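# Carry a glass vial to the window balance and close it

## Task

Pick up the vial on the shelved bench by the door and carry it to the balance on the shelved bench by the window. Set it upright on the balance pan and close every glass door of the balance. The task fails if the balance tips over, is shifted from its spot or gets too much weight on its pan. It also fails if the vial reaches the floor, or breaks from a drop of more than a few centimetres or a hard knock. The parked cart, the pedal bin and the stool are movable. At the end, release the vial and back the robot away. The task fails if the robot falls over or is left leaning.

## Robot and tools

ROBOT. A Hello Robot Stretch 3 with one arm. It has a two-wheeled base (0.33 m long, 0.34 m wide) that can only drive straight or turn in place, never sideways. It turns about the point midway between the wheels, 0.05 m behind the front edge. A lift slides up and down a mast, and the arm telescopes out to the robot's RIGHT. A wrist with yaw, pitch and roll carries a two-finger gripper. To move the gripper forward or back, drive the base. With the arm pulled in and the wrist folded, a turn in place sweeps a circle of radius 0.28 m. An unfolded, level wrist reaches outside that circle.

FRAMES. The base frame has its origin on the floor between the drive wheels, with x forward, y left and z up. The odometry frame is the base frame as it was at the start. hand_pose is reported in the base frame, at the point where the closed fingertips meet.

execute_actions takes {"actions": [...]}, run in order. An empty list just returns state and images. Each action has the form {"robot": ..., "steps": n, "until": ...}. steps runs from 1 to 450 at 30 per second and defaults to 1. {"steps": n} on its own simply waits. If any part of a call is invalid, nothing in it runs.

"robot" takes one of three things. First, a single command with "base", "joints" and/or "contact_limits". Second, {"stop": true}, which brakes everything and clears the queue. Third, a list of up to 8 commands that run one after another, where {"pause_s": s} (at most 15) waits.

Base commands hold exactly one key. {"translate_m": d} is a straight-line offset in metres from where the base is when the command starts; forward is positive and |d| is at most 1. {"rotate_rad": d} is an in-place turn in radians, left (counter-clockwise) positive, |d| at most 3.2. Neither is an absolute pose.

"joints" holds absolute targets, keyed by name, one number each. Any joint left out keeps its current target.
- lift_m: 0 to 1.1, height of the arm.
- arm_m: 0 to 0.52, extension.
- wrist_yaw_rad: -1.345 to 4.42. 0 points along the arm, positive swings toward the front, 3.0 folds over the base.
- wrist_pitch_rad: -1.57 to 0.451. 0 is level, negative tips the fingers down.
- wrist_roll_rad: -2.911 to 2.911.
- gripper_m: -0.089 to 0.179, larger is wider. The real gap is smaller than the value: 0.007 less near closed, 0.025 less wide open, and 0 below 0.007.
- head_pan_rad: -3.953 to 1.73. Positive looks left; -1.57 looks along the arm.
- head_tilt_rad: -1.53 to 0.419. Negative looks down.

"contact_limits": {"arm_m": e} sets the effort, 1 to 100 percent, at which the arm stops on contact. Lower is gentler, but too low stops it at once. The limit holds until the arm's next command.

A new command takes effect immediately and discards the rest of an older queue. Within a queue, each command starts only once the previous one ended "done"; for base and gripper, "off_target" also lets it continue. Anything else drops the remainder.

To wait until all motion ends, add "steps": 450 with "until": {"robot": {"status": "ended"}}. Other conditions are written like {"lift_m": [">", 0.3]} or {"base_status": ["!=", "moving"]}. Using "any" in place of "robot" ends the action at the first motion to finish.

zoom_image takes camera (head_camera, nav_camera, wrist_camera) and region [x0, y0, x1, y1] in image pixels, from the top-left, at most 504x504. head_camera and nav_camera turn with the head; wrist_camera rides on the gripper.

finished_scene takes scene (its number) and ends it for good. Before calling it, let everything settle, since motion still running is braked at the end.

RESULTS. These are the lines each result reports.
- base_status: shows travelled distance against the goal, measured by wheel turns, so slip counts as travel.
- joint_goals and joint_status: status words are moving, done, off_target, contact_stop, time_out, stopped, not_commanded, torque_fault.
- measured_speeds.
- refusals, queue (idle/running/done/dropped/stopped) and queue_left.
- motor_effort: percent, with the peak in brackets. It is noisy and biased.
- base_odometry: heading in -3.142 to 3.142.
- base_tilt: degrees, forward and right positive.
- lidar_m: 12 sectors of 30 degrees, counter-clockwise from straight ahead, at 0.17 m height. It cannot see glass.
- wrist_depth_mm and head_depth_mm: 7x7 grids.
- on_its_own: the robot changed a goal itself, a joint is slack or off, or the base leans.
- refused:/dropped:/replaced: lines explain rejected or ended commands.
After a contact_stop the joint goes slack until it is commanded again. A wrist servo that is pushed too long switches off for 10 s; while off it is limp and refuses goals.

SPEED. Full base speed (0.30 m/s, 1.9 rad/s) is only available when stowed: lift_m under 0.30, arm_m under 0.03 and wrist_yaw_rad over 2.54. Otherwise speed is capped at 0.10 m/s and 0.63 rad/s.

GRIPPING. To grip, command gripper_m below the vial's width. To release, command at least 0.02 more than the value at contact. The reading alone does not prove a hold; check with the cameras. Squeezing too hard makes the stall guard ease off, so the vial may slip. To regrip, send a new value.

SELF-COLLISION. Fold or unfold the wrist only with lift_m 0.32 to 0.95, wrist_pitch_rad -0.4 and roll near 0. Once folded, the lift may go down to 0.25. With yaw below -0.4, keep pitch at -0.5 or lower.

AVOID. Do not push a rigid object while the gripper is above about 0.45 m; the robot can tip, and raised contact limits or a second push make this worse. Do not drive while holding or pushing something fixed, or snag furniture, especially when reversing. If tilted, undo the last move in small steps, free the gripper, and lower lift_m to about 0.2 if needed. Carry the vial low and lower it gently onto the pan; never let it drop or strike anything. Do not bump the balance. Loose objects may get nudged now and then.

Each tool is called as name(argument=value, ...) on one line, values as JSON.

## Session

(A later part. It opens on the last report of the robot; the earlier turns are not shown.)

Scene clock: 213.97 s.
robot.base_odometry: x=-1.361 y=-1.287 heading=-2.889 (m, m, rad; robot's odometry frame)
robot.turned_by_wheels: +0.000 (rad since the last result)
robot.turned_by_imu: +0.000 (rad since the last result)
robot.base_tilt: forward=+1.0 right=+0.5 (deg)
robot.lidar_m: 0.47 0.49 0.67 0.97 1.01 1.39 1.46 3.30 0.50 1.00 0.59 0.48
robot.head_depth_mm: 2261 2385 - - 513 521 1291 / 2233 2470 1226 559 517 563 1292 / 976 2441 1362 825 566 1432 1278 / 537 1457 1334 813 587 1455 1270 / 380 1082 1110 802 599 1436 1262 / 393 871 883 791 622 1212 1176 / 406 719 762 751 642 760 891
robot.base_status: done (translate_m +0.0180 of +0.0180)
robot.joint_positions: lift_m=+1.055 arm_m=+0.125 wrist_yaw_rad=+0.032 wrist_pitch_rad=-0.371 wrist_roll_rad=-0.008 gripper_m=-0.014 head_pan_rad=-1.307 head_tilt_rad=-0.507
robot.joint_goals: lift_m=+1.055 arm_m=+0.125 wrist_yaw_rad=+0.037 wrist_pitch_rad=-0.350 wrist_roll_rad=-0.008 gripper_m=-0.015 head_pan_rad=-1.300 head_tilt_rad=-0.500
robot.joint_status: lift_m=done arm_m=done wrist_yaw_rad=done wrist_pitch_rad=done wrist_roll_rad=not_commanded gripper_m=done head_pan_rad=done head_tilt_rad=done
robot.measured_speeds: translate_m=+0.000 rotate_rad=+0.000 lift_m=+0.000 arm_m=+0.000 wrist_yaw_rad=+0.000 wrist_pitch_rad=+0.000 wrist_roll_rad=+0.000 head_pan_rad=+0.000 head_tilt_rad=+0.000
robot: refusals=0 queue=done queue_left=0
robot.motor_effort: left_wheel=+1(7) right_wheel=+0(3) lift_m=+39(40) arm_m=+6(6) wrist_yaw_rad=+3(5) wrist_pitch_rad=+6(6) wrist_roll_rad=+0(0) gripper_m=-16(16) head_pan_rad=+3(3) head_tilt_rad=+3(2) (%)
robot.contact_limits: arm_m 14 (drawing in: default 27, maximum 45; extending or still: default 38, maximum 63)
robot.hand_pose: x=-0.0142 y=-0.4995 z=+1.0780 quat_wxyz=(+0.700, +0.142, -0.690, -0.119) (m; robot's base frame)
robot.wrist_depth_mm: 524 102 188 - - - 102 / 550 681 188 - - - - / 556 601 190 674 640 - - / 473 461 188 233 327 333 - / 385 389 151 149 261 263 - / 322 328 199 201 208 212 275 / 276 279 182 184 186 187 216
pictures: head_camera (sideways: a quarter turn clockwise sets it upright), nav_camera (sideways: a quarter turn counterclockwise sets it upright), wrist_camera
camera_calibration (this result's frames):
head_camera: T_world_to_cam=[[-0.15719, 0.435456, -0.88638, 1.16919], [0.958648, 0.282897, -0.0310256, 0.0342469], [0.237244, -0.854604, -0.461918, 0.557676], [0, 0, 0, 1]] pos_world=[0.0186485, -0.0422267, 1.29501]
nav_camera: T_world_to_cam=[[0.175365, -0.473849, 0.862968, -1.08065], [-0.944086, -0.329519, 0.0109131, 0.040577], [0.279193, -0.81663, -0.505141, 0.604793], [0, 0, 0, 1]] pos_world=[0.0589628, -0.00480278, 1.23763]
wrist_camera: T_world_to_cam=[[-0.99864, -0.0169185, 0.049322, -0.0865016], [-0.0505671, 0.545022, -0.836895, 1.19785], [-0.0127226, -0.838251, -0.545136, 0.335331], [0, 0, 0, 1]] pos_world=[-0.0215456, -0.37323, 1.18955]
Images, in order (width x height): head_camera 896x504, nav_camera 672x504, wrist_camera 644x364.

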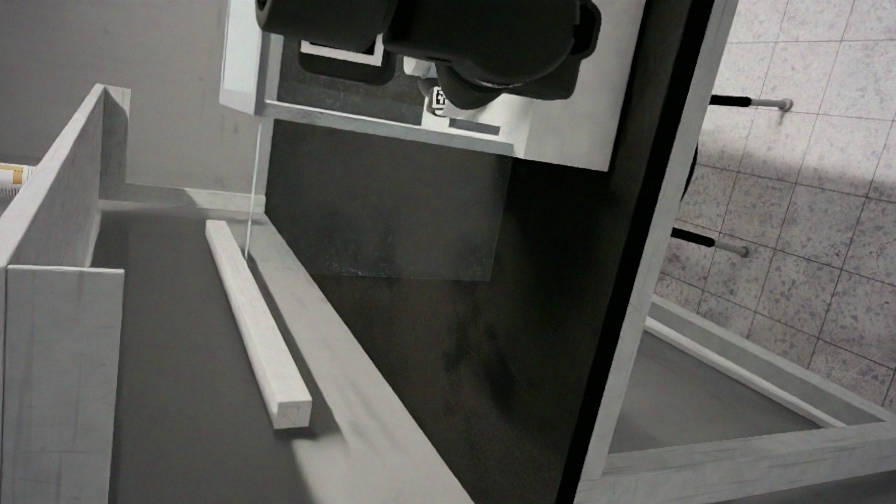

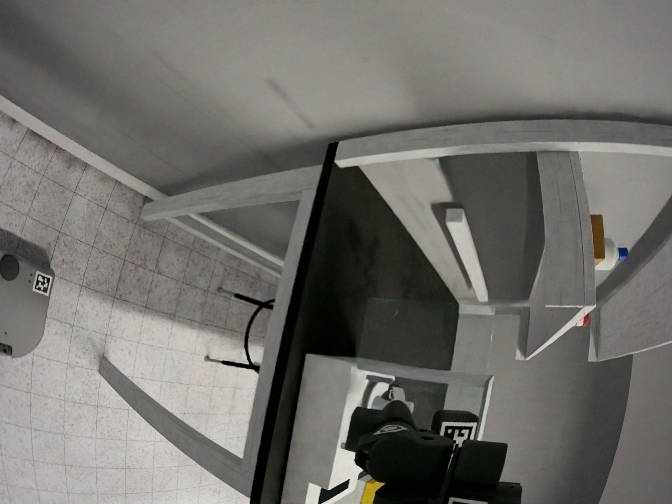

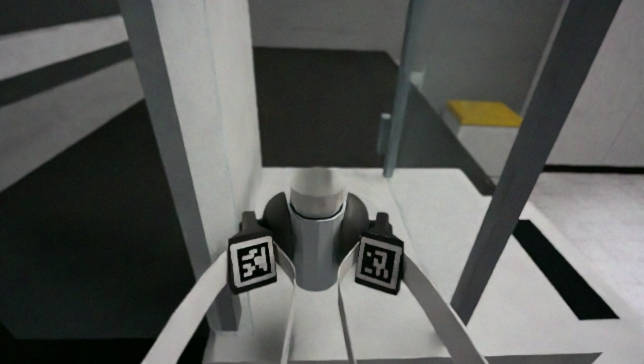

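execute_actions(actions=[{"robot": [{"base": {"translate_m": -0.025}}, {"joints": {"arm_m": 0.195}, "contact_limits": {"arm_m": 14}}], "steps": 200, "until": {"robot": {"status": "ended"}}}])

Scene clock: 223.50 s.
robot.base_odometry: x=-1.336 y=-1.281 heading=-2.889 (m, m, rad; robot's odometry frame)
robot.turned_by_wheels: +0.000 (rad since the last result)
robot.turned_by_imu: +0.000 (rad since the last result)
robot.base_tilt: forward=+1.0 right=+0.6 (deg)
robot.lidar_m: 0.49 0.51 0.70 0.97 1.01 1.39 1.44 3.32 0.49 1.00 0.61 0.51
robot.head_depth_mm: 2241 2386 - - 500 522 1306 / 2283 2459 1275 589 512 563 1294 / 1006 2472 1241 704 530 1432 1284 / 738 1546 1328 813 585 1458 1269 / 383 1131 1180 804 601 1461 1257 / 392 920 958 792 620 1254 1199 / 406 756 798 777 639 794 903
robot.base_status: done (translate_m -0.0250 of -0.0250)
robot.joint_positions: lift_m=+1.055 arm_m=+0.195 wrist_yaw_rad=+0.035 wrist_pitch_rad=-0.371 wrist_roll_rad=-0.008 gripper_m=-0.014 head_pan_rad=-1.307 head_tilt_rad=-0.507
robot.joint_goals: lift_m=+1.055 arm_m=+0.195 wrist_yaw_rad=+0.037 wrist_pitch_rad=-0.350 wrist_roll_rad=-0.008 gripper_m=-0.015 head_pan_rad=-1.300 head_tilt_rad=-0.500
robot.joint_status: lift_m=done arm_m=done wrist_yaw_rad=done wrist_pitch_rad=done wrist_roll_rad=not_commanded gripper_m=done head_pan_rad=done head_tilt_rad=done
robot.measured_speeds: translate_m=+0.000 rotate_rad=+0.000 lift_m=+0.000 arm_m=+0.000 wrist_yaw_rad=+0.000 wrist_pitch_rad=+0.000 wrist_roll_rad=+0.000 head_pan_rad=+0.000 head_tilt_rad=+0.000
robot: refusals=0 queue=done queue_left=0
robot.motor_effort: left_wheel=+4(6) right_wheel=-2(5) lift_m=+39(40) arm_m=+6(7) wrist_yaw_rad=+2(4) wrist_pitch_rad=+6(6) wrist_roll_rad=+0(0) gripper_m=-15(16) head_pan_rad=+3(4) head_tilt_rad=+3(3) (%)
robot.contact_limits: arm_m 14 (drawing in: default 27, maximum 45; extending or still: default 38, maximum 63)
robot.hand_pose: x=-0.0135 y=-0.5695 z=+1.0780 quat_wxyz=(+0.700, +0.143, -0.689, -0.118) (m; robot's base frame)
robot.wrist_depth_mm: 99 133 - - - - - / 99 132 962 - - - - / 99 133 614 654 658 - - / 99 133 472 470 488 - - / 99 134 219 149 261 311 - / 99 134 190 184 213 227 60 / 99 124 173 173 185 186 63
pictures: head_camera (sideways: a quarter turn clockwise sets it upright), nav_camera (sideways: a quarter turn counterclockwise sets it upright), wrist_camera
camera_calibration (this result's frames):
head_camera: T_world_to_cam=[[-0.157177, 0.435389, -0.886415, 1.16924], [0.958646, 0.282906, -0.0310274, 0.0342492], [0.237263, -0.854635, -0.46185, 0.557588], [0, 0, 0, 1]] pos_world=[0.0186491, -0.042227, 1.29501]
nav_camera: T_world_to_cam=[[0.175354, -0.473784, 0.863006, -1.0807], [-0.944082, -0.32953, 0.0109186, 0.0405698], [0.279213, -0.816663, -0.505075, 0.604708], [0, 0, 0, 1]] pos_world=[0.0589642, -0.00480686, 1.23763]
wrist_camera: T_world_to_cam=[[-0.998583, -0.0200095, 0.0493185, -0.08873], [-0.0522509, 0.544863, -0.836895, 1.23592], [-0.010126, -0.838286, -0.545137, 0.2767], [0, 0, 0, 1]] pos_world=[-0.0212247, -0.443227, 1.18955]
Images, in order (width x height): head_camera 896x504, nav_camera 672x504, wrist_camera 644x364.

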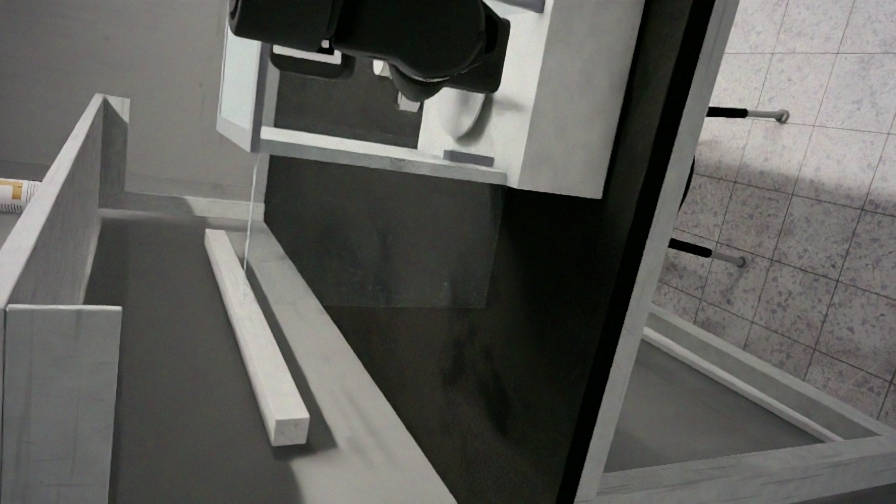

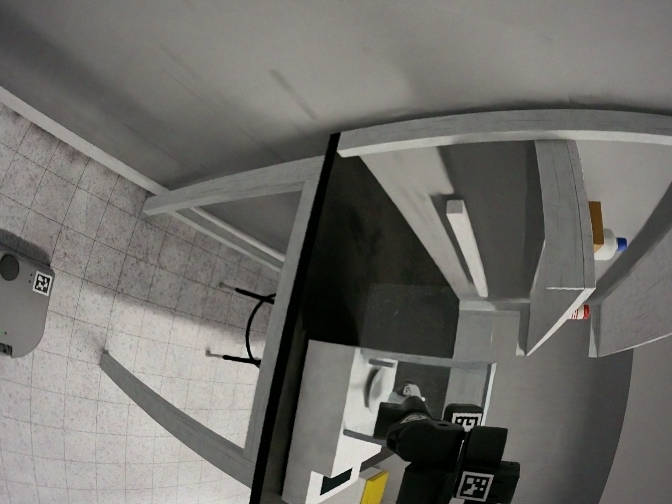

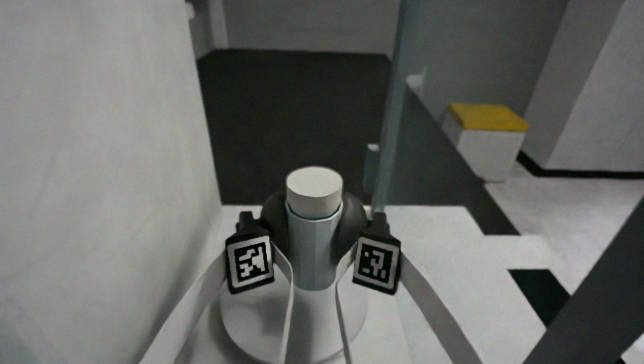

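execute_actions(actions=[{"robot": {"joints": {"lift_m": 1.033}}, "steps": 100, "until": {"robot": {"status": "ended"}}}])

Scene clock: 226.87 s.
robot.base_odometry: x=-1.336 y=-1.281 heading=-2.889 (m, m, rad; robot's odometry frame)
robot.turned_by_wheels: +0.000 (rad since the last result)
robot.turned_by_imu: +0.000 (rad since the last result)
robot.base_tilt: forward=+1.0 right=+0.6 (deg)
robot.lidar_m: 0.49 0.51 0.70 0.97 1.01 1.38 1.45 3.33 0.49 1.00 0.61 0.51
robot.head_depth_mm: 2238 2401 - - 498 520 1304 / 2270 2464 1277 606 512 563 1292 / 1010 2473 1243 705 530 1433 1284 / 738 1551 1335 813 586 1457 1271 / 384 1141 1178 802 600 1459 1272 / 392 918 951 791 618 1250 1198 / 406 754 797 781 643 792 904
robot.base_status: done (translate_m -0.0250 of -0.0250)
robot.joint_positions: lift_m=+1.033 arm_m=+0.195 wrist_yaw_rad=+0.035 wrist_pitch_rad=-0.371 wrist_roll_rad=-0.008 gripper_m=-0.014 head_pan_rad=-1.307 head_tilt_rad=-0.507
robot.joint_goals: lift_m=+1.033 arm_m=+0.195 wrist_yaw_rad=+0.037 wrist_pitch_rad=-0.350 wrist_roll_rad=-0.008 gripper_m=-0.015 head_pan_rad=-1.300 head_tilt_rad=-0.500
robot.joint_status: lift_m=done arm_m=done wrist_yaw_rad=done wrist_pitch_rad=done wrist_roll_rad=not_commanded gripper_m=done head_pan_rad=done head_tilt_rad=done
robot.measured_speeds: translate_m=+0.000 rotate_rad=+0.000 lift_m=+0.000 arm_m=+0.000 wrist_yaw_rad=+0.000 wrist_pitch_rad=+0.000 wrist_roll_rad=+0.000 head_pan_rad=+0.000 head_tilt_rad=+0.000
robot: refusals=0 queue=done queue_left=0
robot.motor_effort: left_wheel=+3(4) right_wheel=-2(2) lift_m=+23(38) arm_m=+6(6) wrist_yaw_rad=+3(2) wrist_pitch_rad=+6(6) wrist_roll_rad=+0(0) gripper_m=-15(14) head_pan_rad=+4(4) head_tilt_rad=+2(2) (%)
robot.contact_limits: arm_m 14 (drawing in: default 27, maximum 45; extending or still: default 38, maximum 63)
robot.hand_pose: x=-0.0135 y=-0.5695 z=+1.0566 quat_wxyz=(+0.700, +0.143, -0.689, -0.118) (m; robot's base frame)
robot.wrist_depth_mm: 98 133 - - - - - / 98 133 917 924 - - - / 99 133 579 613 597 - - / 99 133 264 268 275 - - / 99 133 217 149 231 267 - / 99 134 165 165 187 194 60 / 99 124 155 156 162 165 63
pictures: head_camera (sideways: a quarter turn clockwise sets it upright), nav_camera (sideways: a quarter turn counterclockwise sets it upright), wrist_camera
camera_calibration (this result's frames):
head_camera: T_world_to_cam=[[-0.157177, 0.435389, -0.886415, 1.16924], [0.958646, 0.282907, -0.0310274, 0.0342492], [0.237264, -0.854635, -0.46185, 0.557588], [0, 0, 0, 1]] pos_world=[0.0186491, -0.042227, 1.29501]
nav_camera: T_world_to_cam=[[0.175354, -0.473784, 0.863006, -1.0807], [-0.944082, -0.32953, 0.0109186, 0.0405698], [0.279214, -0.816663, -0.505075, 0.604708], [0, 0, 0, 1]] pos_world=[0.0589642, -0.00480685, 1.23763]
wrist_camera: T_world_to_cam=[[-0.998583, -0.0200088, 0.0493182, -0.087675], [-0.0522504, 0.544852, -0.836903, 1.21803], [-0.0101257, -0.838294, -0.545125, 0.265024], [0, 0, 0, 1]] pos_world=[-0.0212247, -0.443231, 1.16817]
Images, in order (width x height): head_camera 896x504, nav_camera 672x504, wrist_camera 644x364.

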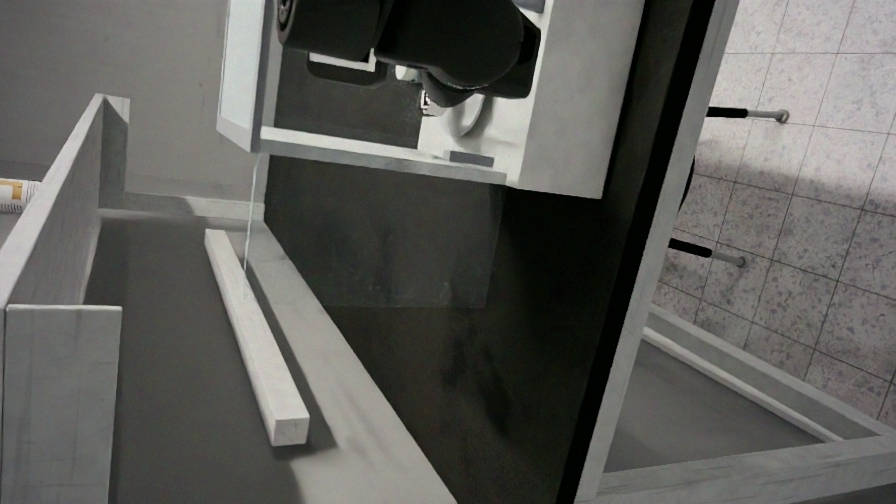

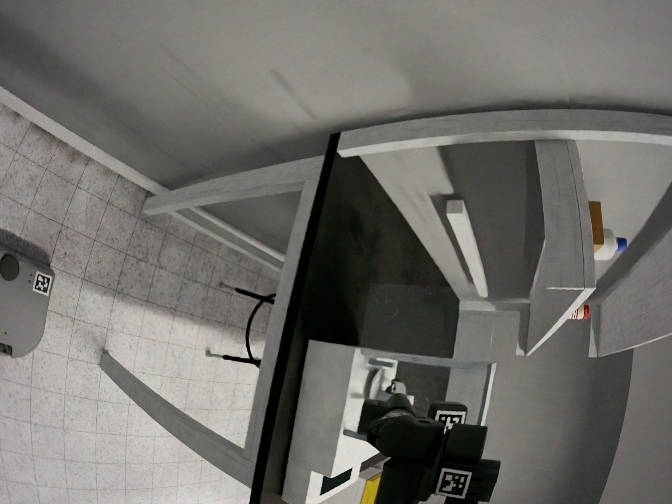

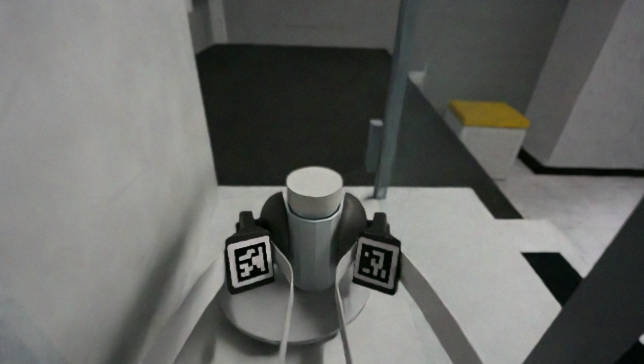

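execute_actions(actions=[{"robot": {"joints": {"gripper_m": 0.06}}, "steps": 100, "until": {"robot": {"status": "ended"}}}])

Scene clock: 230.27 s.
robot.base_odometry: x=-1.336 y=-1.281 heading=-2.889 (m, m, rad; robot's odometry frame)
robot.turned_by_wheels: +0.000 (rad since the last result)
robot.turned_by_imu: +0.000 (rad since the last result)
robot.base_tilt: forward=+1.0 right=+0.5 (deg)
robot.lidar_m: 0.49 0.51 0.70 0.97 1.01 1.38 1.44 3.32 0.50 1.00 0.61 0.51
robot.head_depth_mm: 2243 2365 - - 498 522 1301 / 2268 2477 1279 592 512 561 1291 / 1011 2488 1249 703 531 1430 1277 / 739 1552 1335 817 586 1449 1272 / 385 1133 1173 802 601 1449 1265 / 393 916 953 791 619 1251 1199 / 406 757 797 781 640 793 903
robot.base_status: done (translate_m -0.0250 of -0.0250)
robot.joint_positions: lift_m=+1.033 arm_m=+0.195 wrist_yaw_rad=+0.035 wrist_pitch_rad=-0.370 wrist_roll_rad=-0.008 gripper_m=+0.060 head_pan_rad=-1.307 head_tilt_rad=-0.507
robot.joint_goals: lift_m=+1.033 arm_m=+0.195 wrist_yaw_rad=+0.037 wrist_pitch_rad=-0.350 wrist_roll_rad=-0.008 gripper_m=+0.060 head_pan_rad=-1.300 head_tilt_rad=-0.500
robot.joint_status: lift_m=done arm_m=done wrist_yaw_rad=done wrist_pitch_rad=done wrist_roll_rad=not_commanded gripper_m=done head_pan_rad=done head_tilt_rad=done
robot.measured_speeds: translate_m=+0.000 rotate_rad=+0.000 lift_m=+0.000 arm_m=+0.000 wrist_yaw_rad=+0.000 wrist_pitch_rad=+0.000 wrist_roll_rad=+0.000 head_pan_rad=+0.000 head_tilt_rad=+0.000
robot: refusals=0 queue=done queue_left=0
robot.motor_effort: left_wheel=+3(3) right_wheel=-2(2) lift_m=+24(24) arm_m=+6(6) wrist_yaw_rad=+2(2) wrist_pitch_rad=+6(6) wrist_roll_rad=+0(0) gripper_m=+1(81) head_pan_rad=+4(4) head_tilt_rad=+2(3) (%)
robot.contact_limits: arm_m 14 (drawing in: default 27, maximum 45; extending or still: default 38, maximum 63)
robot.hand_pose: x=-0.0133 y=-0.5696 z=+1.0569 quat_wxyz=(+0.700, +0.143, -0.689, -0.117) (m; robot's base frame)
robot.wrist_depth_mm: 98 131 - - - - - / 98 133 925 941 - - - / 98 133 574 612 594 - - / 99 133 265 270 275 - - / 99 133 204 154 239 265 - / 99 124 171 166 184 193 60 / 99 124 155 156 162 164 63
pictures: head_camera (sideways: a quarter turn clockwise sets it upright), nav_camera (sideways: a quarter turn counterclockwise sets it upright), wrist_camera
camera_calibration (this result's frames):
head_camera: T_world_to_cam=[[-0.157177, 0.435389, -0.886415, 1.16924], [0.958646, 0.282907, -0.0310274, 0.0342492], [0.237264, -0.854635, -0.46185, 0.557588], [0, 0, 0, 1]] pos_world=[0.0186491, -0.042227, 1.29501]
nav_camera: T_world_to_cam=[[0.175354, -0.473784, 0.863006, -1.0807], [-0.944082, -0.32953, 0.0109186, 0.0405698], [0.279214, -0.816663, -0.505075, 0.604707], [0, 0, 0, 1]] pos_world=[0.0589642, -0.00480685, 1.23763]
wrist_camera: T_world_to_cam=[[-0.998572, -0.0205857, 0.0493001, -0.0878494], [-0.0525615, 0.543815, -0.837558, 1.21844], [-0.00956845, -0.838953, -0.54412, 0.263635], [0, 0, 0, 1]] pos_world=[-0.0211585, -0.443235, 1.16829]
Images, in order (width x height): head_camera 896x504, nav_camera 672x504, wrist_camera 644x364.

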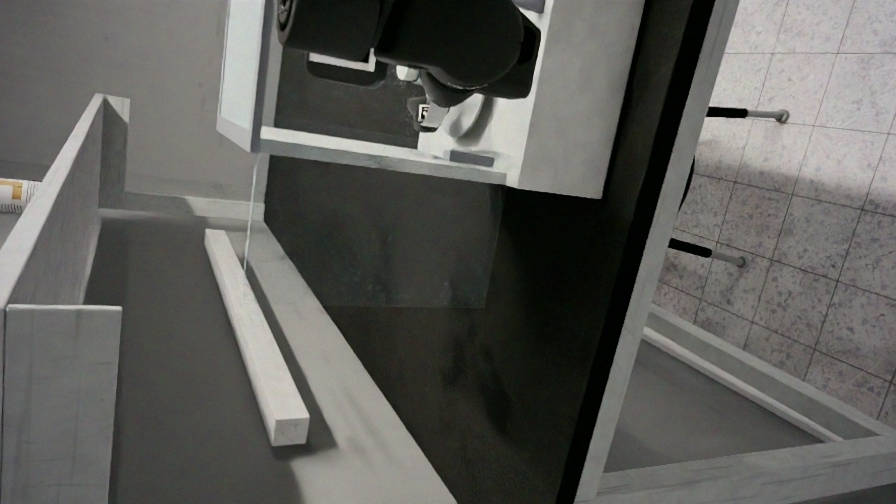

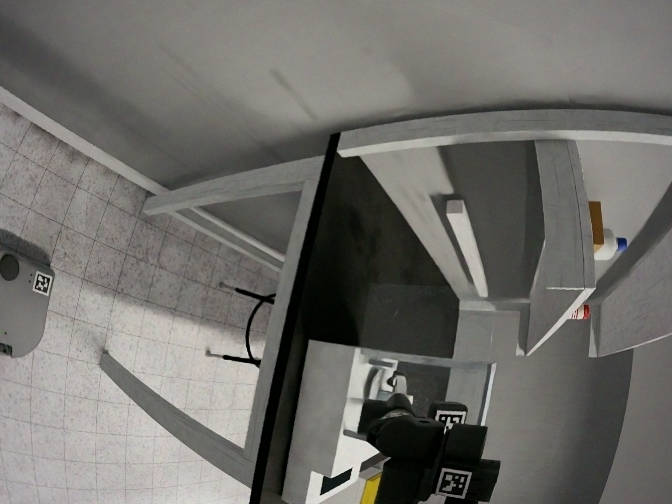

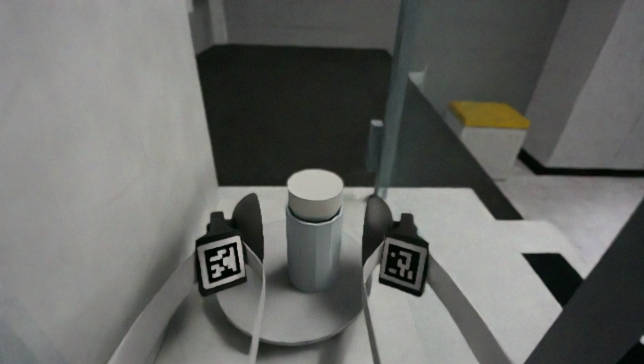

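execute_actions(actions=[{"robot": {"joints": {"arm_m": 0.06}}, "steps": 100, "until": {"robot": {"arm_m": ["<", 0.15]}}}, {"robot": [{"joints": {"arm_m": 0.06, "gripper_m": 0.045, "lift_m": 1.035}}, {"base": {"translate_m": 0.068}, "joints": {"head_pan_rad": -1.75, "head_tilt_rad": -0.6}}], "steps": 200, "until": {"robot": {"status": "ended"}}}])

Scene clock: 240.23 s.
robot.base_odometry: x=-1.402 y=-1.298 heading=-2.889 (m, m, rad; robot's odometry frame)
robot.turned_by_wheels: +0.000 (rad since the last result)
robot.turned_by_imu: +0.000 (rad since the last result)
robot.base_tilt: forward=+1.1 right=+0.6 (deg)
robot.lidar_m: 0.42 0.44 0.61 0.97 1.01 1.38 1.50 3.30 0.52 0.99 0.57 0.44
robot.head_depth_mm: 2454 2694 - - 1683 1481 1239 / 2436 2601 - - - 750 1159 / 2399 507 - - - 1467 1194 / 2335 1709 - - - 1449 1212 / 2326 1383 - - - 1438 1205 / 2293 2417 1016 677 558 1424 1197 / 2196 1672 975 671 550 1385 1192
robot.base_status: done (translate_m +0.0680 of +0.0680)
robot.joint_positions: lift_m=+1.035 arm_m=+0.060 wrist_yaw_rad=+0.036 wrist_pitch_rad=-0.370 wrist_roll_rad=-0.008 gripper_m=+0.045 head_pan_rad=-1.743 head_tilt_rad=-0.592
robot.joint_goals: lift_m=+1.035 arm_m=+0.060 wrist_yaw_rad=+0.037 wrist_pitch_rad=-0.350 wrist_roll_rad=-0.008 gripper_m=+0.045 head_pan_rad=-1.750 head_tilt_rad=-0.600
robot.joint_status: lift_m=done arm_m=done wrist_yaw_rad=done wrist_pitch_rad=done wrist_roll_rad=not_commanded gripper_m=done head_pan_rad=done head_tilt_rad=done
robot.measured_speeds: translate_m=+0.000 rotate_rad=+0.000 lift_m=+0.000 arm_m=+0.000 wrist_yaw_rad=+0.000 wrist_pitch_rad=+0.000 wrist_roll_rad=+0.000 head_pan_rad=+0.000 head_tilt_rad=+0.000
robot: refusals=0 queue=done queue_left=0
robot.motor_effort: left_wheel=+4(7) right_wheel=-2(3) lift_m=+40(42) arm_m=-5(6) wrist_yaw_rad=+1(2) wrist_pitch_rad=+6(6) wrist_roll_rad=+0(0) gripper_m=+0(60) head_pan_rad=-4(37) head_tilt_rad=-2(12) (%)
robot.hand_pose: x=-0.0133 y=-0.4354 z=+1.0583 quat_wxyz=(+0.700, +0.143, -0.689, -0.117) (m; robot's base frame)
robot.wrist_depth_mm: 477 702 - - - - - / 510 735 933 940 - - - / 509 604 602 388 364 709 - / 447 454 457 275 282 283 - / 357 362 368 229 242 227 281 / 298 301 297 239 243 239 252 / 257 259 262 256 260 264 271
pictures: head_camera (sideways: a quarter turn clockwise sets it upright), nav_camera (sideways: a quarter turn counterclockwise sets it upright), wrist_camera
camera_calibration (this result's frames):
head_camera: T_world_to_cam=[[0.0538397, 0.533431, -0.844128, 1.1128], [0.988918, -0.145616, -0.0289449, 0.0313501], [-0.138359, -0.833215, -0.53536, 0.655526], [0, 0, 0, 1]] pos_world=[-0.000217692, -0.0428433, 1.2912]
nav_camera: T_world_to_cam=[[-0.0532005, -0.573808, 0.81726, -1.01966], [-0.995071, 0.0990542, 0.00477182, 0.0488841], [-0.0836912, -0.812978, -0.576249, 0.699522], [0, 0, 0, 1]] pos_world=[0.0529407, -0.0212336, 1.23619]
wrist_camera: T_world_to_cam=[[-0.998569, -0.020745, 0.0492986, -0.0851864], [-0.0526482, 0.543694, -0.837631, 1.14668], [-0.00942672, -0.839027, -0.544008, 0.376825], [0, 0, 0, 1]] pos_world=[-0.0211413, -0.309046, 1.16969]
Images, in order (width x height): head_camera 896x504, nav_camera 672x504, wrist_camera 644x364.

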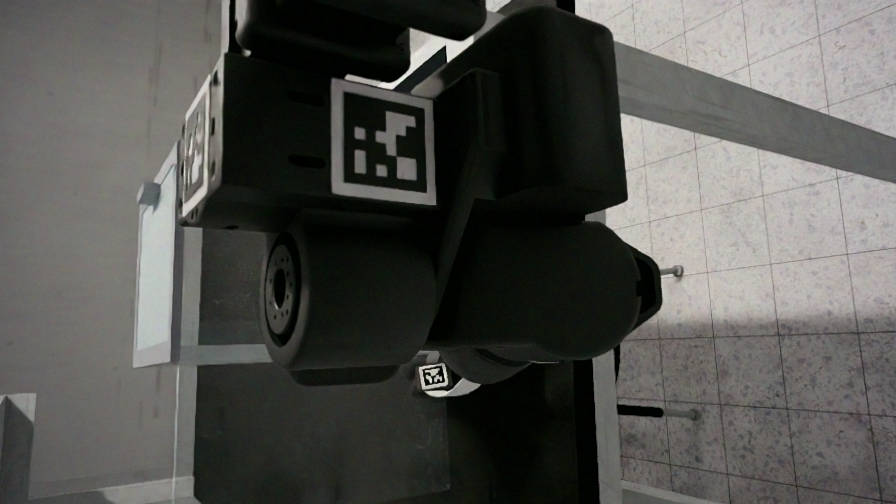

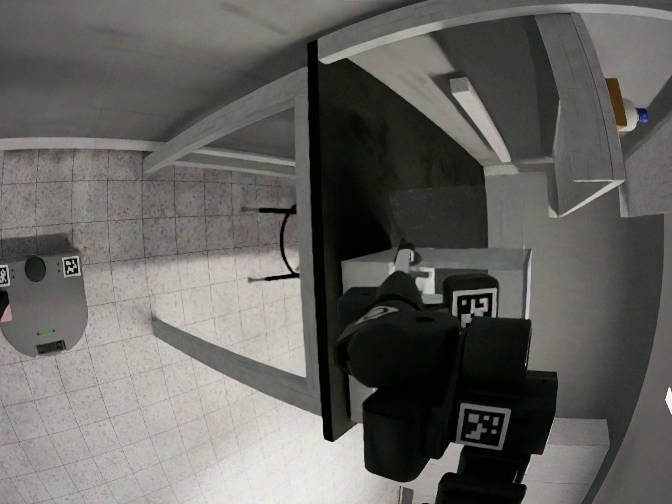

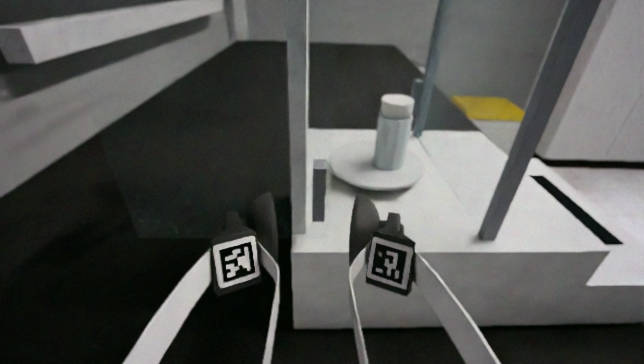

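execute_actions(actions=[{"robot": [{"joints": {"arm_m": 0.078}, "contact_limits": {"arm_m": 12}}, {"base": {"translate_m": -0.05}}], "steps": 200, "until": {"robot": {"status": "ended"}}}])

Scene clock: 246.33 s.
robot.base_odometry: x=-1.354 y=-1.286 heading=-2.889 (m, m, rad; robot's odometry frame)
robot.turned_by_wheels: +0.000 (rad since the last result)
robot.turned_by_imu: +0.000 (rad since the last result)
robot.base_tilt: forward=+1.0 right=+0.7 (deg)
robot.lidar_m: 0.47 0.49 0.67 0.97 1.01 1.39 1.45 3.31 0.50 1.00 0.60 0.49
robot.head_depth_mm: 2474 2676 - 2560 1727 1480 1236 / 2412 2607 - - 631 1362 1230 / 2401 2557 - - 1639 1381 927 / 2366 613 - - 1626 1448 1222 / 2317 1512 - - 1003 1433 1208 / 2262 542 615 524 542 1432 1196 / 2213 2124 971 672 551 1409 1191
robot.base_status: done (translate_m -0.0500 of -0.0500)
robot.joint_positions: lift_m=+1.035 arm_m=+0.078 wrist_yaw_rad=+0.040 wrist_pitch_rad=-0.370 wrist_roll_rad=-0.008 gripper_m=+0.045 head_pan_rad=-1.743 head_tilt_rad=-0.592
robot.joint_goals: lift_m=+1.035 arm_m=+0.078 wrist_yaw_rad=+0.037 wrist_pitch_rad=-0.350 wrist_roll_rad=-0.008 gripper_m=+0.045 head_pan_rad=-1.750 head_tilt_rad=-0.600
robot.joint_status: lift_m=done arm_m=done wrist_yaw_rad=done wrist_pitch_rad=done wrist_roll_rad=not_commanded gripper_m=done head_pan_rad=done head_tilt_rad=done
robot.measured_speeds: translate_m=+0.000 rotate_rad=+0.000 lift_m=+0.000 arm_m=+0.000 wrist_yaw_rad=+0.000 wrist_pitch_rad=+0.000 wrist_roll_rad=+0.000 head_pan_rad=+0.000 head_tilt_rad=+0.000
robot: refusals=0 queue=done queue_left=0
robot.motor_effort: left_wheel=+4(6) right_wheel=-3(6) lift_m=+39(39) arm_m=+6(8) wrist_yaw_rad=-1(3) wrist_pitch_rad=+6(6) wrist_roll_rad=+0(0) gripper_m=+0(1) head_pan_rad=-4(5) head_tilt_rad=-2(3) (%)
robot.contact_limits: arm_m 12 (drawing in: default 27, maximum 45; extending or still: default 38, maximum 63)
robot.hand_pose: x=-0.0124 y=-0.4526 z=+1.0583 quat_wxyz=(+0.701, +0.144, -0.689, -0.116) (m; robot's base frame)
robot.wrist_depth_mm: 497 715 197 - - - - / 567 774 199 949 - - - / 551 587 239 362 368 - - / 445 461 242 260 280 368 - / 360 363 351 224 224 235 - / 299 302 219 210 218 215 244 / 256 257 248 241 246 250 256
pictures: head_camera (sideways: a quarter turn clockwise sets it upright), nav_camera (sideways: a quarter turn counterclockwise sets it upright), wrist_camera
camera_calibration (this result's frames):
head_camera: T_world_to_cam=[[0.0538759, 0.533519, -0.84407, 1.11272], [0.988913, -0.145651, -0.0289421, 0.0313465], [-0.138381, -0.833152, -0.535451, 0.655645], [0, 0, 0, 1]] pos_world=[-0.000219143, -0.0428419, 1.29119]
nav_camera: T_world_to_cam=[[-0.0532378, -0.573893, 0.817198, -1.01958], [-0.995067, 0.099092, 0.00476393, 0.0488944], [-0.0837118, -0.812913, -0.576337, 0.699637], [0, 0, 0, 1]] pos_world=[0.0529411, -0.0212284, 1.23619]
wrist_camera: T_world_to_cam=[[-0.998476, -0.0248004, 0.0492991, -0.0864441], [-0.0548565, 0.543476, -0.837631, 1.15593], [-0.00601928, -0.839059, -0.544008, 0.362472], [0, 0, 0, 1]] pos_world=[-0.0207201, -0.32623, 1.16969]
Images, in order (width x height): head_camera 896x504, nav_camera 672x504, wrist_camera 644x364.

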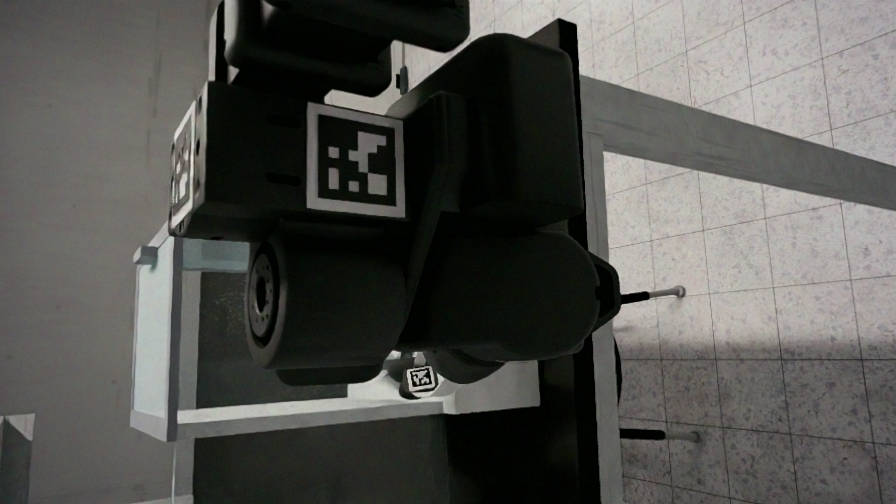

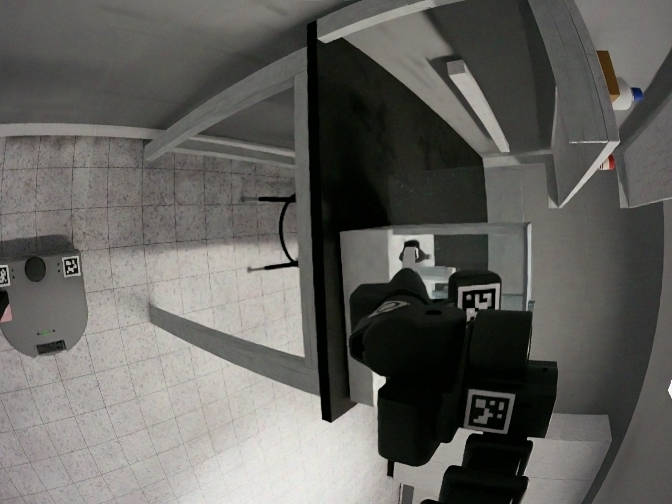

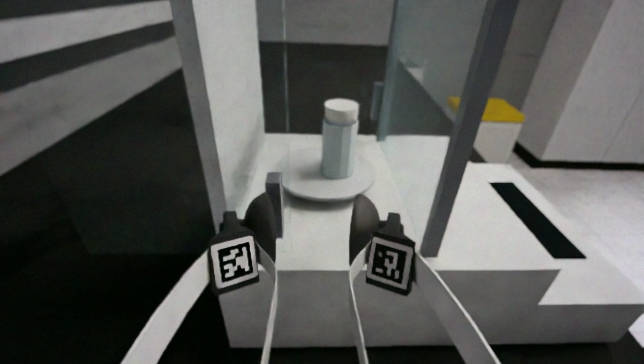

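execute_actions(actions=[{"robot": {"base": {"translate_m": -0.075}, "joints": {"head_pan_rad": -1.35, "head_tilt_rad": -0.55}}, "steps": 200, "until": {"robot": {"status": "ended"}}}])

Scene clock: 251.90 s.
robot.base_odometry: x=-1.281 y=-1.267 heading=-2.889 (m, m, rad; robot's odometry frame)
robot.turned_by_wheels: +0.000 (rad since the last result)
robot.turned_by_imu: +0.000 (rad since the last result)
robot.base_tilt: forward=+1.0 right=+0.6 (deg)
robot.lidar_m: 0.55 0.57 0.78 0.97 1.01 1.38 1.45 3.32 0.47 0.99 0.65 0.57
robot.head_depth_mm: 2224 2397 1430 - - 601 673 / 2288 2438 1228 - - 1454 1246 / 2254 2461 1153 558 535 1419 1245 / 1664 1775 563 535 550 1489 1231 / 1305 1452 1104 731 590 1469 1229 / 1042 1106 1092 722 608 1382 1222 / 392 895 940 710 639 1191 1125
robot.base_status: done (translate_m -0.0750 of -0.0750)
robot.joint_positions: lift_m=+1.035 arm_m=+0.078 wrist_yaw_rad=+0.040 wrist_pitch_rad=-0.370 wrist_roll_rad=-0.008 gripper_m=+0.045 head_pan_rad=-1.357 head_tilt_rad=-0.557
robot.joint_goals: lift_m=+1.035 arm_m=+0.078 wrist_yaw_rad=+0.037 wrist_pitch_rad=-0.350 wrist_roll_rad=-0.008 gripper_m=+0.045 head_pan_rad=-1.350 head_tilt_rad=-0.550
robot.joint_status: lift_m=done arm_m=done wrist_yaw_rad=done wrist_pitch_rad=done wrist_roll_rad=not_commanded gripper_m=done head_pan_rad=done head_tilt_rad=done
robot.measured_speeds: translate_m=+0.000 rotate_rad=+0.000 lift_m=+0.000 arm_m=+0.000 wrist_yaw_rad=+0.000 wrist_pitch_rad=+0.000 wrist_roll_rad=+0.000 head_pan_rad=+0.000 head_tilt_rad=+0.000
robot: refusals=0 queue=done queue_left=0
robot.motor_effort: left_wheel=+4(5) right_wheel=-3(5) lift_m=+39(39) arm_m=+6(6) wrist_yaw_rad=-2(2) wrist_pitch_rad=+6(6) wrist_roll_rad=+0(0) gripper_m=-1(1) head_pan_rad=+4(34) head_tilt_rad=+1(6) (%)
robot.contact_limits: arm_m 12 (drawing in: default 27, maximum 45; extending or still: default 38, maximum 63)
robot.hand_pose: x=-0.0124 y=-0.4526 z=+1.0583 quat_wxyz=(+0.701, +0.144, -0.689, -0.116) (m; robot's base frame)
robot.wrist_depth_mm: 160 226 - - - - - / 164 228 910 835 - - - / 511 228 326 362 687 - - / 428 228 257 276 324 - - / 363 214 235 220 254 - - / 298 205 217 213 225 241 - / 256 252 241 245 252 254 -
pictures: head_camera (sideways: a quarter turn clockwise sets it upright), nav_camera (sideways: a quarter turn counterclockwise sets it upright), wrist_camera
camera_calibration (this result's frames):
head_camera: T_world_to_cam=[[-0.144379, 0.48513, -0.862441, 1.13789], [0.971289, 0.236025, -0.0298357, 0.0326187], [0.189083, -0.841987, -0.505278, 0.61439], [0, 0, 0, 1]] pos_world=[0.0164348, -0.0424145, 1.29277]
nav_camera: T_world_to_cam=[[0.160354, -0.523202, 0.836987, -1.04668], [-0.959302, -0.282286, 0.00733051, 0.0453345], [0.232434, -0.804099, -0.547174, 0.659767], [0, 0, 0, 1]] pos_world=[0.0579763, -0.00430909, 1.23673]
wrist_camera: T_world_to_cam=[[-0.998476, -0.0248008, 0.0492992, -0.0864442], [-0.0548567, 0.543476, -0.837631, 1.15593], [-0.00601901, -0.839058, -0.544008, 0.362472], [0, 0, 0, 1]] pos_world=[-0.0207201, -0.32623, 1.16969]
Images, in order (width x height): head_camera 896x504, nav_camera 672x504, wrist_camera 644x364.

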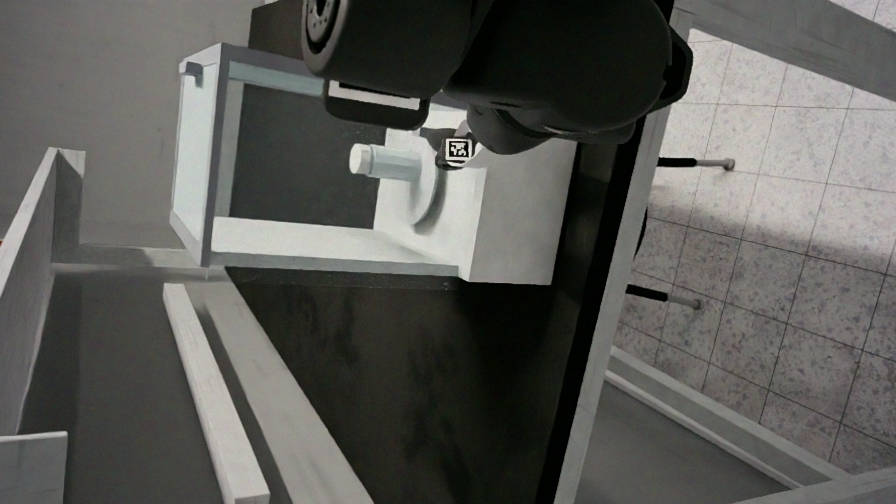

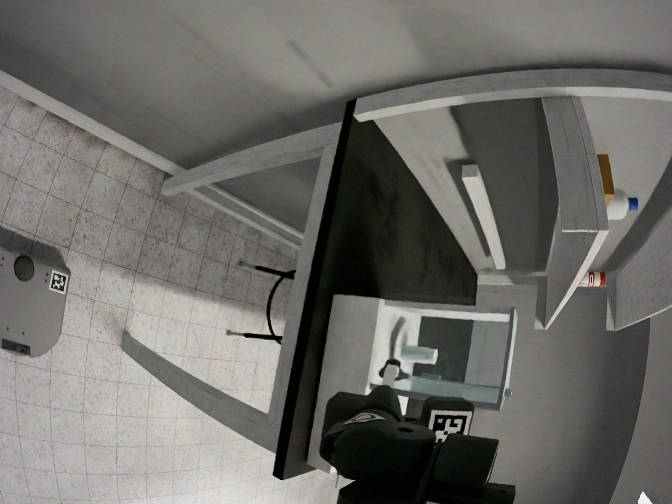

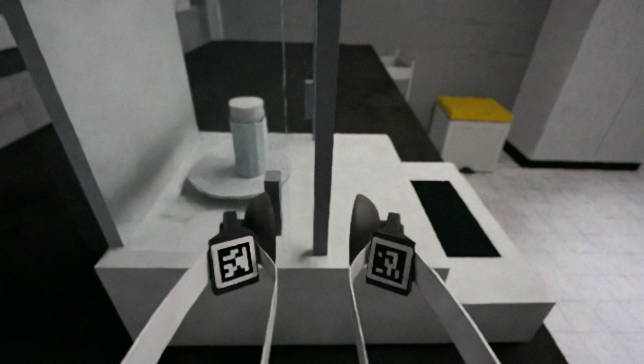

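execute_actions(actions=[{"robot": {"base": {"translate_m": -0.013}}, "steps": 100, "until": {"robot": {"status": "ended"}}}])

Scene clock: 254.93 s.
robot.base_odometry: x=-1.269 y=-1.264 heading=-2.889 (m, m, rad; robot's odometry frame)
robot.turned_by_wheels: +0.000 (rad since the last result)
robot.turned_by_imu: +0.000 (rad since the last result)
robot.base_tilt: forward=+1.0 right=+0.6 (deg)
robot.lidar_m: 0.56 0.59 0.80 0.97 1.01 1.37 1.44 3.33 0.47 0.49 0.66 0.58
robot.head_depth_mm: 2225 2425 1444 - - 587 670 / 2275 2428 1178 - - 1459 1250 / 2271 2458 1153 558 536 1427 1246 / 1669 576 562 533 550 1481 1241 / 1351 1487 1114 732 586 1462 1228 / 1060 1134 1088 720 606 1383 1221 / 843 904 957 712 637 1211 1136
robot.base_status: done (translate_m -0.0130 of -0.0130)
robot.joint_positions: lift_m=+1.035 arm_m=+0.078 wrist_yaw_rad=+0.040 wrist_pitch_rad=-0.370 wrist_roll_rad=-0.008 gripper_m=+0.045 head_pan_rad=-1.357 head_tilt_rad=-0.557
robot.joint_goals: lift_m=+1.035 arm_m=+0.078 wrist_yaw_rad=+0.037 wrist_pitch_rad=-0.350 wrist_roll_rad=-0.008 gripper_m=+0.045 head_pan_rad=-1.350 head_tilt_rad=-0.550
robot.joint_status: lift_m=done arm_m=done wrist_yaw_rad=done wrist_pitch_rad=done wrist_roll_rad=not_commanded gripper_m=done head_pan_rad=done head_tilt_rad=done
robot.measured_speeds: translate_m=+0.000 rotate_rad=+0.000 lift_m=+0.000 arm_m=+0.000 wrist_yaw_rad=+0.000 wrist_pitch_rad=+0.000 wrist_roll_rad=+0.000 head_pan_rad=+0.000 head_tilt_rad=+0.000
robot: refusals=0 queue=done queue_left=0
robot.motor_effort: left_wheel=+4(5) right_wheel=-3(6) lift_m=+39(39) arm_m=+6(6) wrist_yaw_rad=-1(2) wrist_pitch_rad=+6(6) wrist_roll_rad=+0(0) gripper_m=+0(1) head_pan_rad=+3(4) head_tilt_rad=+2(1) (%)
robot.contact_limits: arm_m 12 (drawing in: default 27, maximum 45; extending or still: default 38, maximum 63)
robot.hand_pose: x=-0.0124 y=-0.4526 z=+1.0583 quat_wxyz=(+0.701, +0.144, -0.689, -0.116) (m; robot's base frame)
robot.wrist_depth_mm: 176 250 - - - - - / 177 253 924 818 - - - / 181 253 338 362 734 - - / 405 252 257 277 344 - - / 350 219 236 221 286 - - / 292 205 217 214 227 247 - / 256 243 245 246 250 255 -
pictures: head_camera (sideways: a quarter turn clockwise sets it upright), nav_camera (sideways: a quarter turn counterclockwise sets it upright), wrist_camera
camera_calibration (this result's frames):
head_camera: T_world_to_cam=[[-0.144385, 0.485098, -0.862457, 1.13791], [0.971283, 0.236048, -0.0298365, 0.0326198], [0.189108, -0.841998, -0.505249, 0.614352], [0, 0, 0, 1]] pos_world=[0.0164359, -0.0424146, 1.29277]
nav_camera: T_world_to_cam=[[0.160361, -0.52317, 0.837005, -1.0467], [-0.959295, -0.282309, 0.00733295, 0.0453313], [0.232458, -0.804111, -0.547146, 0.659731], [0, 0, 0, 1]] pos_world=[0.0579769, -0.00430993, 1.23673]
wrist_camera: T_world_to_cam=[[-0.998476, -0.0247986, 0.0492989, -0.0864434], [-0.0548553, 0.543476, -0.837631, 1.15593], [-0.0060207, -0.839058, -0.544008, 0.362472], [0, 0, 0, 1]] pos_world=[-0.0207203, -0.32623, 1.16969]
Images, in order (width x height): head_camera 896x504, nav_camera 672x504, wrist_camera 644x364.

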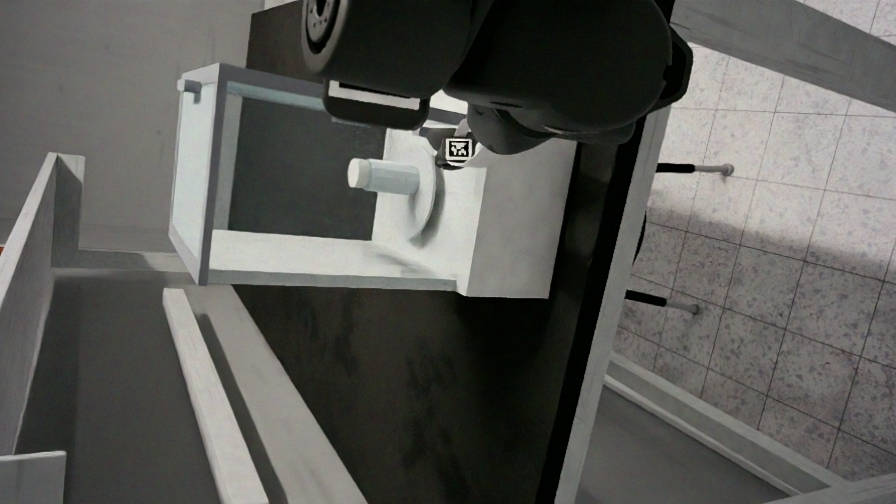

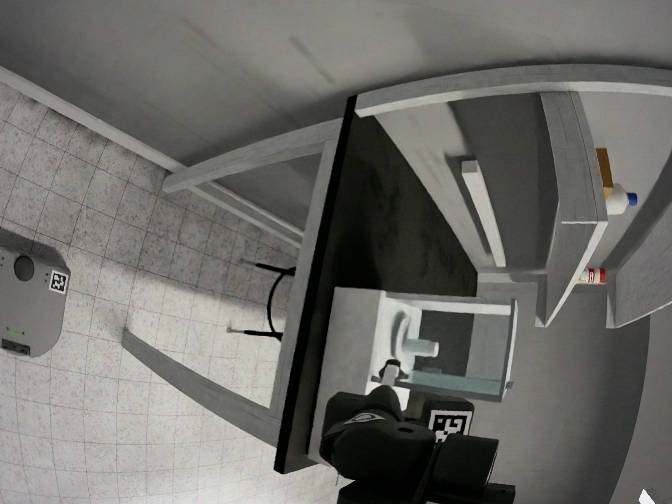

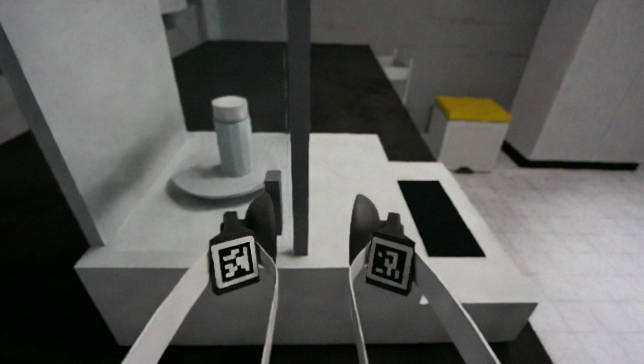

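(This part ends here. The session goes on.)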